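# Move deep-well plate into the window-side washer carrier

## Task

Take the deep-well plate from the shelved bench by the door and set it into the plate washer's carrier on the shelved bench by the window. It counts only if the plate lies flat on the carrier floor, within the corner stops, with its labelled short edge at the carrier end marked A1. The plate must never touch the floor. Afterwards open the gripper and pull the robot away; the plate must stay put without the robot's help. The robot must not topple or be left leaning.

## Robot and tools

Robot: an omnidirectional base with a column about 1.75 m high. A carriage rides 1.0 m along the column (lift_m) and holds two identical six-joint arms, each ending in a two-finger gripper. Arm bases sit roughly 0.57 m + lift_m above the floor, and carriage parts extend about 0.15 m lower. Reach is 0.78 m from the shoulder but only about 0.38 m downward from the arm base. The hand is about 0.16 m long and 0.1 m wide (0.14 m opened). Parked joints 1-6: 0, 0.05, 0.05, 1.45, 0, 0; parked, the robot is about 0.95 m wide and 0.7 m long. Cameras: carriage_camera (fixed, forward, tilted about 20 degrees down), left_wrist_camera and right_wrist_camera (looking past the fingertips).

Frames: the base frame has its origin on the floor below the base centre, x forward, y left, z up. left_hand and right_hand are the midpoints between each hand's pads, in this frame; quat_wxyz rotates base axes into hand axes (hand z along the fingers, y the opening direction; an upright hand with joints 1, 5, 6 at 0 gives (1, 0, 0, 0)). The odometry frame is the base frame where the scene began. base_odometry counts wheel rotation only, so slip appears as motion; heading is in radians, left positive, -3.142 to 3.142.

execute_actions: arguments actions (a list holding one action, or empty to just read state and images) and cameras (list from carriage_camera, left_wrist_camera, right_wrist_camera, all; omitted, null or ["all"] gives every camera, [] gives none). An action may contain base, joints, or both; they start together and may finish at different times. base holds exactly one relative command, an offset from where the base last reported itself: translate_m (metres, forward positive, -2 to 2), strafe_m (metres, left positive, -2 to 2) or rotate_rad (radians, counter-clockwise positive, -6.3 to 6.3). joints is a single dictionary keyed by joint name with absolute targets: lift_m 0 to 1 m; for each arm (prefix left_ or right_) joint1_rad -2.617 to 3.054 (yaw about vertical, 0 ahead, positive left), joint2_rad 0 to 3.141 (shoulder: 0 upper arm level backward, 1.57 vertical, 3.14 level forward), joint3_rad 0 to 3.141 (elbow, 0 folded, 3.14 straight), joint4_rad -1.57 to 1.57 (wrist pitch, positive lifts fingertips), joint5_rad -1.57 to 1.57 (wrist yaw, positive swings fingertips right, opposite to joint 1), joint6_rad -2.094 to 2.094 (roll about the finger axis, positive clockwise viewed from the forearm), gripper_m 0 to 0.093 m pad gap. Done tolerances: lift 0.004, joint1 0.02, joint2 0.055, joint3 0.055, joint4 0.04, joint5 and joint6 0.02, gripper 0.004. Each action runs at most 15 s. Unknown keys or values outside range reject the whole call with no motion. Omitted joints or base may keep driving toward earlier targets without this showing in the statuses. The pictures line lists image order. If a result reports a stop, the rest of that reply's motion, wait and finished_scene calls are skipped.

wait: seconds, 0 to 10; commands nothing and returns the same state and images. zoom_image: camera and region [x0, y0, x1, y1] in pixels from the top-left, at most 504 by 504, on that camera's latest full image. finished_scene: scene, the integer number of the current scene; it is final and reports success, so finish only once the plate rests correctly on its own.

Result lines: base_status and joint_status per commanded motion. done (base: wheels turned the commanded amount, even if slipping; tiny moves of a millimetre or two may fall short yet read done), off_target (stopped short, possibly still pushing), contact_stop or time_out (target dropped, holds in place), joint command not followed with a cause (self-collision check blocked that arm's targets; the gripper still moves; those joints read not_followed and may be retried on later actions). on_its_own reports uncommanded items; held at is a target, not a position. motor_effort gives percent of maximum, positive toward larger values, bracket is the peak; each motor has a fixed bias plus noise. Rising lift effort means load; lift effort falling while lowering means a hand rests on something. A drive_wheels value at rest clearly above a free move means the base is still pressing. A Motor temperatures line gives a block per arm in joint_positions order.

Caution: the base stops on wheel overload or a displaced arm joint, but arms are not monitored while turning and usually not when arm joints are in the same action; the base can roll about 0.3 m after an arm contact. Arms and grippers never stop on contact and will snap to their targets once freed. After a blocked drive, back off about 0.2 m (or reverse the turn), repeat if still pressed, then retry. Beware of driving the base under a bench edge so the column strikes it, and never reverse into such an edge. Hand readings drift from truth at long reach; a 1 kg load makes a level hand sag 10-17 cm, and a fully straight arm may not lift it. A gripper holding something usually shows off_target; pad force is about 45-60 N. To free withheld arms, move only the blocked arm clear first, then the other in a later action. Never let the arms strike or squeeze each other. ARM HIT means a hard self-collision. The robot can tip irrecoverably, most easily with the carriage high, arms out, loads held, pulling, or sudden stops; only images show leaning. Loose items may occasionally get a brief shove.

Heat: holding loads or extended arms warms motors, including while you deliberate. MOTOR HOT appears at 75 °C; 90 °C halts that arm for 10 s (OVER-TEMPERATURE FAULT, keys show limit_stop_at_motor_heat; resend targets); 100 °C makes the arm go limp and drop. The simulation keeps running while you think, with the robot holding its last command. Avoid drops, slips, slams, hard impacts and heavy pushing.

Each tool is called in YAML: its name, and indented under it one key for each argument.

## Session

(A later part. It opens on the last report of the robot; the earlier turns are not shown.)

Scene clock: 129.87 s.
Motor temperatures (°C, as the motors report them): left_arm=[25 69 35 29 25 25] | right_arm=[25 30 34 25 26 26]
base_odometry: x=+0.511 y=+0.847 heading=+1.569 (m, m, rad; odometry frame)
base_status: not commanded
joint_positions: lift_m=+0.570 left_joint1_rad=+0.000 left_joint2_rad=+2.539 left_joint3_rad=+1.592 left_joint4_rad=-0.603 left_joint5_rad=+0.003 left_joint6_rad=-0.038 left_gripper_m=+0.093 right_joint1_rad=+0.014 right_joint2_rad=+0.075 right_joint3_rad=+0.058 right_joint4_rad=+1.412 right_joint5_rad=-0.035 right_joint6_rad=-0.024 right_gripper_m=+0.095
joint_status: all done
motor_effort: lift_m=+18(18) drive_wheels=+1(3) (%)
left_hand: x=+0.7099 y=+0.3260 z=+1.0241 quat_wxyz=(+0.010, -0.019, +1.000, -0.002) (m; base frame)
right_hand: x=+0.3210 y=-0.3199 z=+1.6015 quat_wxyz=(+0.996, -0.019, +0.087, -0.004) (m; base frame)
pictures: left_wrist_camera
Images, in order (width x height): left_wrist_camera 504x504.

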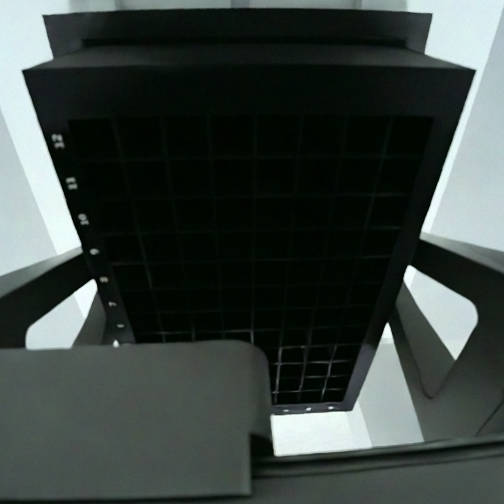

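execute_actions:
  actions:
    - {"joints":{"left_gripper_m":0.07}}
  cameras: []

execute_actions:
  actions:
    - {"joints":{"lift_m":0.578}}
  cameras: []

execute_actions:
  actions:
    - {"base":{"translate_m":-0.004}}
  cameras: ["left_wrist_camera"]

zoom_image:
  camera: "left_wrist_camera"
  region: [40,0,200,70]

zoom_image:
  camera: "left_wrist_camera"
  region: [290,0,450,70]

Scene clock: 138.33 s.
Motor temperatures (°C, as the motors report them): left_arm=[25 70 36 29 25 25] | right_arm=[25 30 34 25 26 26]
base_odometry: x=+0.511 y=+0.847 heading=+1.569 (m, m, rad; odometry frame)
base_status: not commanded
joint_positions: lift_m=+0.570 left_joint1_rad=+0.000 left_joint2_rad=+2.539 left_joint3_rad=+1.592 left_joint4_rad=-0.603 left_joint5_rad=+0.003 left_joint6_rad=-0.038 left_gripper_m=+0.083 right_joint1_rad=+0.014 right_joint2_rad=+0.075 right_joint3_rad=+0.058 right_joint4_rad=+1.412 right_joint5_rad=-0.035 right_joint6_rad=-0.024 right_gripper_m=+0.095
joint_status: left_gripper_m off_target (ended at +0.083, target +0.070)
motor_effort: lift_m=+18(18) drive_wheels=+1(1) (%)
left_hand: x=+0.7099 y=+0.3260 z=+1.0241 quat_wxyz=(+0.010, -0.019, +1.000, -0.002) (m; base frame)
right_hand: x=+0.3210 y=-0.3199 z=+1.6015 quat_wxyz=(+0.996, -0.019, +0.087, -0.004) (m; base frame)
pictures: none
No camera images: the call's "cameras" was empty. Leave "cameras" out to get every camera's image.

Scene clock: 138.80 s.
Motor temperatures (°C, as the motors report them): left_arm=[25 70 36 29 25 25] | right_arm=[25 30 34 25 26 26]
base_odometry: x=+0.511 y=+0.847 heading=+1.569 (m, m, rad; odometry frame)
base_status: not commanded
joint_positions: lift_m=+0.578 left_joint1_rad=+0.000 left_joint2_rad=+2.542 left_joint3_rad=+1.592 left_joint4_rad=-0.602 left_joint5_rad=+0.003 left_joint6_rad=-0.038 left_gripper_m=+0.083 right_joint1_rad=+0.014 right_joint2_rad=+0.075 right_joint3_rad=+0.058 right_joint4_rad=+1.412 right_joint5_rad=-0.035 right_joint6_rad=-0.024 right_gripper_m=+0.095
joint_status: all done
motor_effort: lift_m=+20(23) drive_wheels=+2(2) (%)
left_hand: x=+0.7093 y=+0.3260 z=+1.0303 quat_wxyz=(+0.009, -0.019, +1.000, -0.002) (m; base frame)
right_hand: x=+0.3210 y=-0.3199 z=+1.6093 quat_wxyz=(+0.996, -0.019, +0.087, -0.004) (m; base frame)
pictures: none
No camera images: the call's "cameras" was empty. Leave "cameras" out to get every camera's image.

Scene clock: 139.90 s.
Motor temperatures (°C, as the motors report them): left_arm=[25 71 36 29 25 25] | right_arm=[25 30 34 25 26 26]
base_odometry: x=+0.511 y=+0.843 heading=+1.569 (m, m, rad; odometry frame)
base_status: done
joint_positions: lift_m=+0.578 left_joint1_rad=+0.000 left_joint2_rad=+2.542 left_joint3_rad=+1.592 left_joint4_rad=-0.601 left_joint5_rad=+0.003 left_joint6_rad=-0.038 left_gripper_m=+0.083 right_joint1_rad=+0.014 right_joint2_rad=+0.075 right_joint3_rad=+0.058 right_joint4_rad=+1.413 right_joint5_rad=-0.035 right_joint6_rad=-0.024 right_gripper_m=+0.095
joint_status: not commanded
motor_effort: lift_m=+19(20) drive_wheels=-2(9) (%)
left_hand: x=+0.7094 y=+0.3260 z=+1.0303 quat_wxyz=(+0.009, -0.019, +1.000, -0.002) (m; base frame)
right_hand: x=+0.3208 y=-0.3199 z=+1.6093 quat_wxyz=(+0.996, -0.019, +0.087, -0.004) (m; base frame)
pictures: left_wrist_camera
Images, in order (width x height): left_wrist_camera 504x504.

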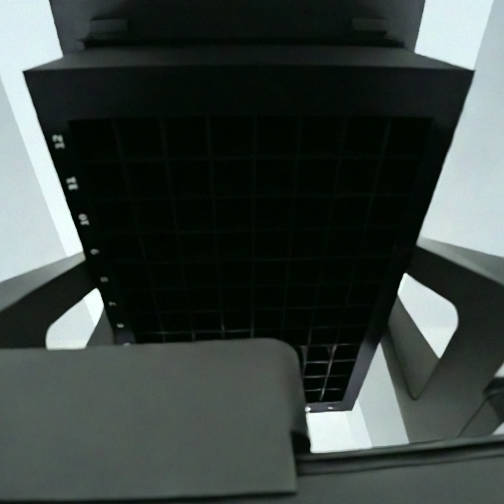

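Region (40, 0, 200, 70) of left_wrist_camera's 504x504 image, scaled by 3.150, with more detail than that image has; it fills the top 220 rows of this view, and the rest is white.

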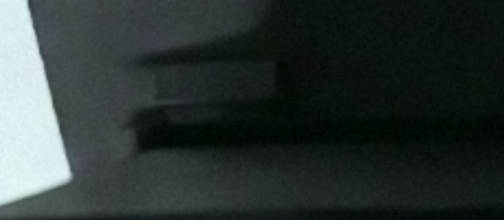

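Region (290, 0, 450, 70) of left_wrist_camera's 504x504 image, scaled by 3.150, with more detail than that image has; it fills the top 220 rows of this view, and the rest is white.

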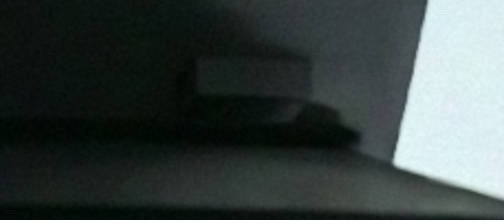

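execute_actions:
  actions:
    - {"base":{"strafe_m":0.002}}
  cameras: ["left_wrist_camera"]

execute_actions:
  actions:
    - {"joints":{"lift_m":0.568}}
  cameras: ["left_wrist_camera"]

execute_actions:
  actions:
    - {"joints":{"left_gripper_m":0.093}}
  cameras: ["left_wrist_camera"]

Scene clock: 146.73 s.
Motor temperatures (°C, as the motors report them): left_arm=[25 72 36 29 25 25] | right_arm=[25 30 34 25 26 26]
base_odometry: x=+0.509 y=+0.843 heading=+1.568 (m, m, rad; odometry frame)
base_status: done
joint_positions: lift_m=+0.578 left_joint1_rad=+0.000 left_joint2_rad=+2.542 left_joint3_rad=+1.592 left_joint4_rad=-0.601 left_joint5_rad=+0.003 left_joint6_rad=-0.038 left_gripper_m=+0.083 right_joint1_rad=+0.014 right_joint2_rad=+0.075 right_joint3_rad=+0.058 right_joint4_rad=+1.413 right_joint5_rad=-0.035 right_joint6_rad=-0.024 right_gripper_m=+0.095
joint_status: not commanded
motor_effort: lift_m=+20(19) drive_wheels=-4(5) (%)
left_hand: x=+0.7094 y=+0.3262 z=+1.0303 quat_wxyz=(+0.009, -0.019, +1.000, -0.002) (m; base frame)
right_hand: x=+0.3208 y=-0.3199 z=+1.6093 quat_wxyz=(+0.996, -0.019, +0.087, -0.004) (m; base frame)
pictures: left_wrist_camera
Images, in order (width x height): left_wrist_camera 504x504.

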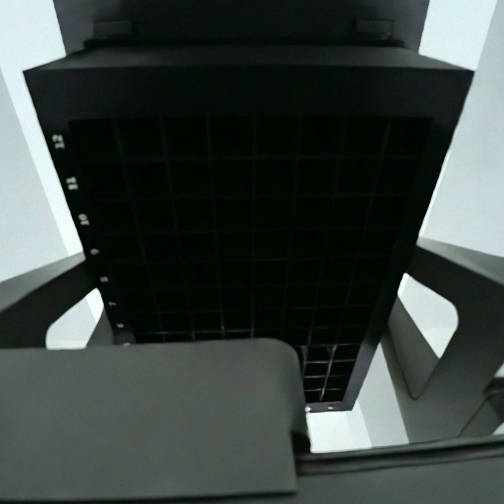

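Scene clock: 147.23 s.
Motor temperatures (°C, as the motors report them): left_arm=[25 72 36 29 25 25] | right_arm=[25 30 34 25 26 26]
base_odometry: x=+0.509 y=+0.843 heading=+1.568 (m, m, rad; odometry frame)
base_status: not commanded
joint_positions: lift_m=+0.568 left_joint1_rad=+0.000 left_joint2_rad=+2.540 left_joint3_rad=+1.592 left_joint4_rad=-0.608 left_joint5_rad=+0.006 left_joint6_rad=-0.042 left_gripper_m=+0.083 right_joint1_rad=+0.014 right_joint2_rad=+0.075 right_joint3_rad=+0.058 right_joint4_rad=+1.414 right_joint5_rad=-0.035 right_joint6_rad=-0.024 right_gripper_m=+0.095
joint_status: all done
motor_effort: lift_m=+18(17) drive_wheels=-4(3) (%)
left_hand: x=+0.7084 y=+0.3257 z=+1.0215 quat_wxyz=(+0.007, -0.021, +1.000, -0.003) (m; base frame)
right_hand: x=+0.3207 y=-0.3199 z=+1.5995 quat_wxyz=(+0.996, -0.019, +0.087, -0.004) (m; base frame)
pictures: left_wrist_camera
Images, in order (width x height): left_wrist_camera 504x504.

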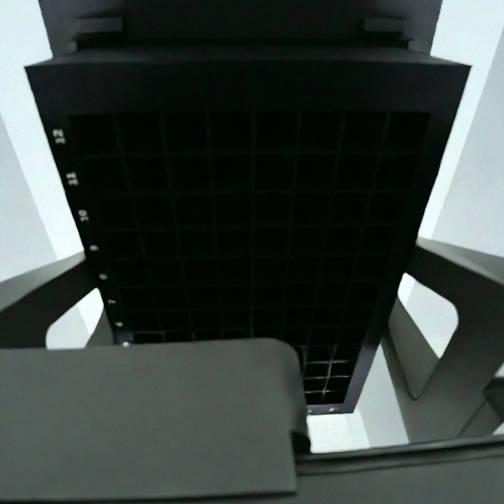

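Scene clock: 147.73 s.
Motor temperatures (°C, as the motors report them): left_arm=[25 72 36 29 25 25] | right_arm=[25 30 34 25 26 26]
base_odometry: x=+0.509 y=+0.843 heading=+1.568 (m, m, rad; odometry frame)
base_status: not commanded
joint_positions: lift_m=+0.568 left_joint1_rad=+0.000 left_joint2_rad=+2.540 left_joint3_rad=+1.592 left_joint4_rad=-0.608 left_joint5_rad=+0.006 left_joint6_rad=-0.042 left_gripper_m=+0.093 right_joint1_rad=+0.014 right_joint2_rad=+0.075 right_joint3_rad=+0.058 right_joint4_rad=+1.414 right_joint5_rad=-0.035 right_joint6_rad=-0.024 right_gripper_m=+0.095
joint_status: all done
motor_effort: lift_m=+18(18) drive_wheels=+2(4) (%)
left_hand: x=+0.7086 y=+0.3257 z=+1.0215 quat_wxyz=(+0.008, -0.021, +1.000, -0.003) (m; base frame)
right_hand: x=+0.3207 y=-0.3199 z=+1.5995 quat_wxyz=(+0.996, -0.019, +0.087, -0.004) (m; base frame)
pictures: left_wrist_camera
Images, in order (width x height): left_wrist_camera 504x504.

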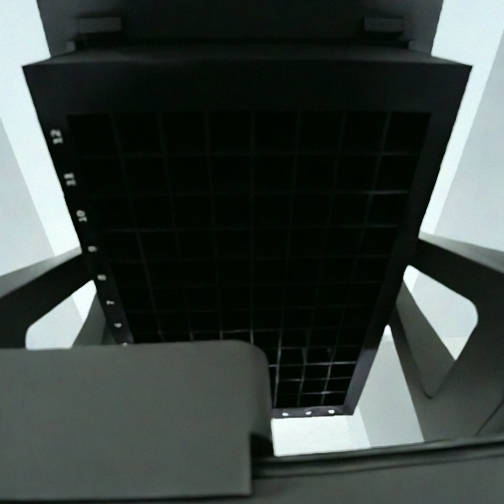

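The plate appears to have dropped in; I'll withdraw and check from the front.

execute_actions:
  actions:
    - {"joints":{"lift_m":0.63}}
  cameras: ["left_wrist_camera"]

execute_actions:
  actions:
    - {"base":{"translate_m":-0.25},"joints":{"left_joint2_rad":1.3,"left_joint3_rad":0.5}}
  cameras: []

execute_actions:
  actions:
    - {"joints":{"left_joint4_rad":0.9,"left_joint6_rad":0,"lift_m":0.21}}
  cameras: ["left_wrist_camera"]

zoom_image:
  camera: "left_wrist_camera"
  region: [170,120,330,240]

Scene clock: 154.87 s.
Motor temperatures (°C, as the motors report them): left_arm=[25 73 36 29 25 25] | right_arm=[25 30 34 25 26 26]
base_odometry: x=+0.509 y=+0.843 heading=+1.568 (m, m, rad; odometry frame)
base_status: not commanded
joint_positions: lift_m=+0.630 left_joint1_rad=+0.000 left_joint2_rad=+2.539 left_joint3_rad=+1.592 left_joint4_rad=-0.602 left_joint5_rad=+0.006 left_joint6_rad=-0.042 left_gripper_m=+0.093 right_joint1_rad=+0.014 right_joint2_rad=+0.075 right_joint3_rad=+0.058 right_joint4_rad=+1.414 right_joint5_rad=-0.035 right_joint6_rad=-0.024 right_gripper_m=+0.095
joint_status: all done
motor_effort: lift_m=+19(24) drive_wheels=-4(4) (%)
left_hand: x=+0.7102 y=+0.3257 z=+1.0839 quat_wxyz=(+0.011, -0.021, +1.000, -0.003) (m; base frame)
right_hand: x=+0.3207 y=-0.3199 z=+1.6614 quat_wxyz=(+0.996, -0.019, +0.087, -0.004) (m; base frame)
pictures: left_wrist_camera
Images, in order (width x height): left_wrist_camera 504x504.

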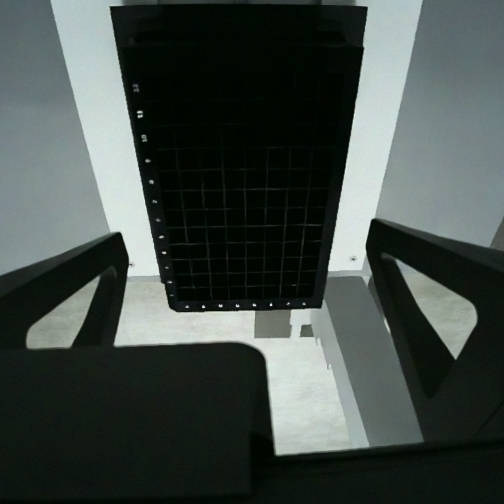

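Scene clock: 157.27 s.
Motor temperatures (°C, as the motors report them): left_arm=[25 72 36 29 25 25] | right_arm=[25 30 34 25 26 26]
base_odometry: x=+0.508 y=+0.593 heading=+1.568 (m, m, rad; odometry frame)
base_status: done
joint_positions: lift_m=+0.630 left_joint1_rad=+0.000 left_joint2_rad=+1.305 left_joint3_rad=+0.511 left_joint4_rad=-0.599 left_joint5_rad=+0.006 left_joint6_rad=-0.042 left_gripper_m=+0.093 right_joint1_rad=+0.014 right_joint2_rad=+0.075 right_joint3_rad=+0.058 right_joint4_rad=+1.414 right_joint5_rad=-0.035 right_joint6_rad=-0.024 right_gripper_m=+0.095
joint_status: all done
motor_effort: lift_m=+19(19) drive_wheels=+0(13) (%)
left_hand: x=+0.4841 y=+0.3256 z=+1.2238 quat_wxyz=(+0.089, -0.021, +0.996, -0.005) (m; base frame)
right_hand: x=+0.3207 y=-0.3199 z=+1.6614 quat_wxyz=(+0.996, -0.019, +0.087, -0.004) (m; base frame)
pictures: none
No camera images: the call's "cameras" was empty. Leave "cameras" out to get every camera's image.

Scene clock: 159.47 s.
Motor temperatures (°C, as the motors report them): left_arm=[25 71 36 30 25 25] | right_arm=[25 30 34 25 26 26]
base_odometry: x=+0.508 y=+0.593 heading=+1.568 (m, m, rad; odometry frame)
base_status: not commanded
joint_positions: lift_m=+0.210 left_joint1_rad=+0.000 left_joint2_rad=+1.305 left_joint3_rad=+0.511 left_joint4_rad=+0.897 left_joint5_rad=+0.006 left_joint6_rad=-0.006 left_gripper_m=+0.093 right_joint1_rad=+0.014 right_joint2_rad=+0.075 right_joint3_rad=+0.058 right_joint4_rad=+1.414 right_joint5_rad=-0.036 right_joint6_rad=-0.024 right_gripper_m=+0.095
joint_status: all done
motor_effort: lift_m=+19(17) drive_wheels=+0(2) (%)
left_hand: x=+0.6853 y=+0.3257 z=+1.0709 quat_wxyz=(+0.742, +0.000, +0.670, -0.004) (m; base frame)
right_hand: x=+0.3207 y=-0.3198 z=+1.2414 quat_wxyz=(+0.996, -0.019, +0.087, -0.004) (m; base frame)
pictures: left_wrist_camera
Images, in order (width x height): left_wrist_camera 504x504.

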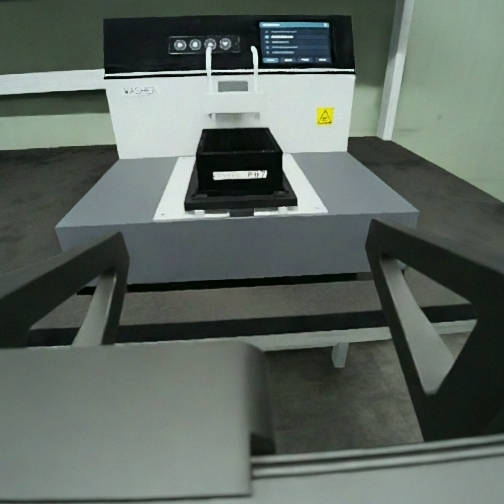

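Region (170, 120, 330, 240) of left_wrist_camera's 504x504 image, scaled by 3.150, with more detail than that image has; it fills the top 378 rows of this view, and the rest is white.

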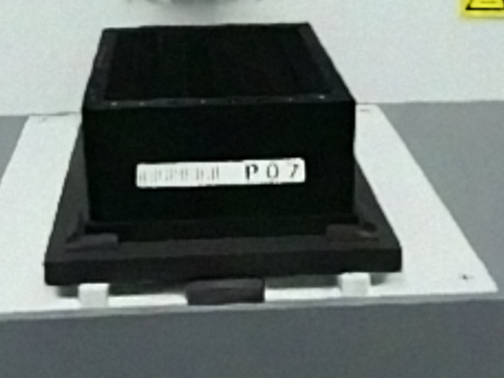

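execute_actions:
  actions:
    - {"base":{"translate_m":-0.15},"joints":{"left_joint2_rad":0.05,"left_joint3_rad":0.05,"left_joint4_rad":1.45}}
  cameras: []

finished_scene:
  scene: 2

Scene clock: 164.77 s.
Motor temperatures (°C, as the motors report them): left_arm=[25 68 36 32 25 25] | right_arm=[25 30 34 25 26 26]
base_odometry: x=+0.508 y=+0.443 heading=+1.568 (m, m, rad; odometry frame)
base_status: done
joint_positions: lift_m=+0.210 left_joint1_rad=+0.000 left_joint2_rad=+0.058 left_joint3_rad=+0.069 left_joint4_rad=+1.453 left_joint5_rad=+0.006 left_joint6_rad=-0.006 left_gripper_m=+0.093 right_joint1_rad=+0.014 right_joint2_rad=+0.075 right_joint3_rad=+0.058 right_joint4_rad=+1.414 right_joint5_rad=-0.036 right_joint6_rad=-0.024 right_gripper_m=+0.095
joint_status: all done
motor_effort: lift_m=+19(19) drive_wheels=+0(7) (%)
left_hand: x=+0.3024 y=+0.3256 z=+1.2463 quat_wxyz=(+0.999, +0.003, +0.053, -0.003) (m; base frame)
right_hand: x=+0.3207 y=-0.3198 z=+1.2414 quat_wxyz=(+0.996, -0.019, +0.087, -0.004) (m; base frame)
pictures: none
No camera images: the call's "cameras" was empty. Leave "cameras" out to get every camera's image.

The scene is finished: the task was done.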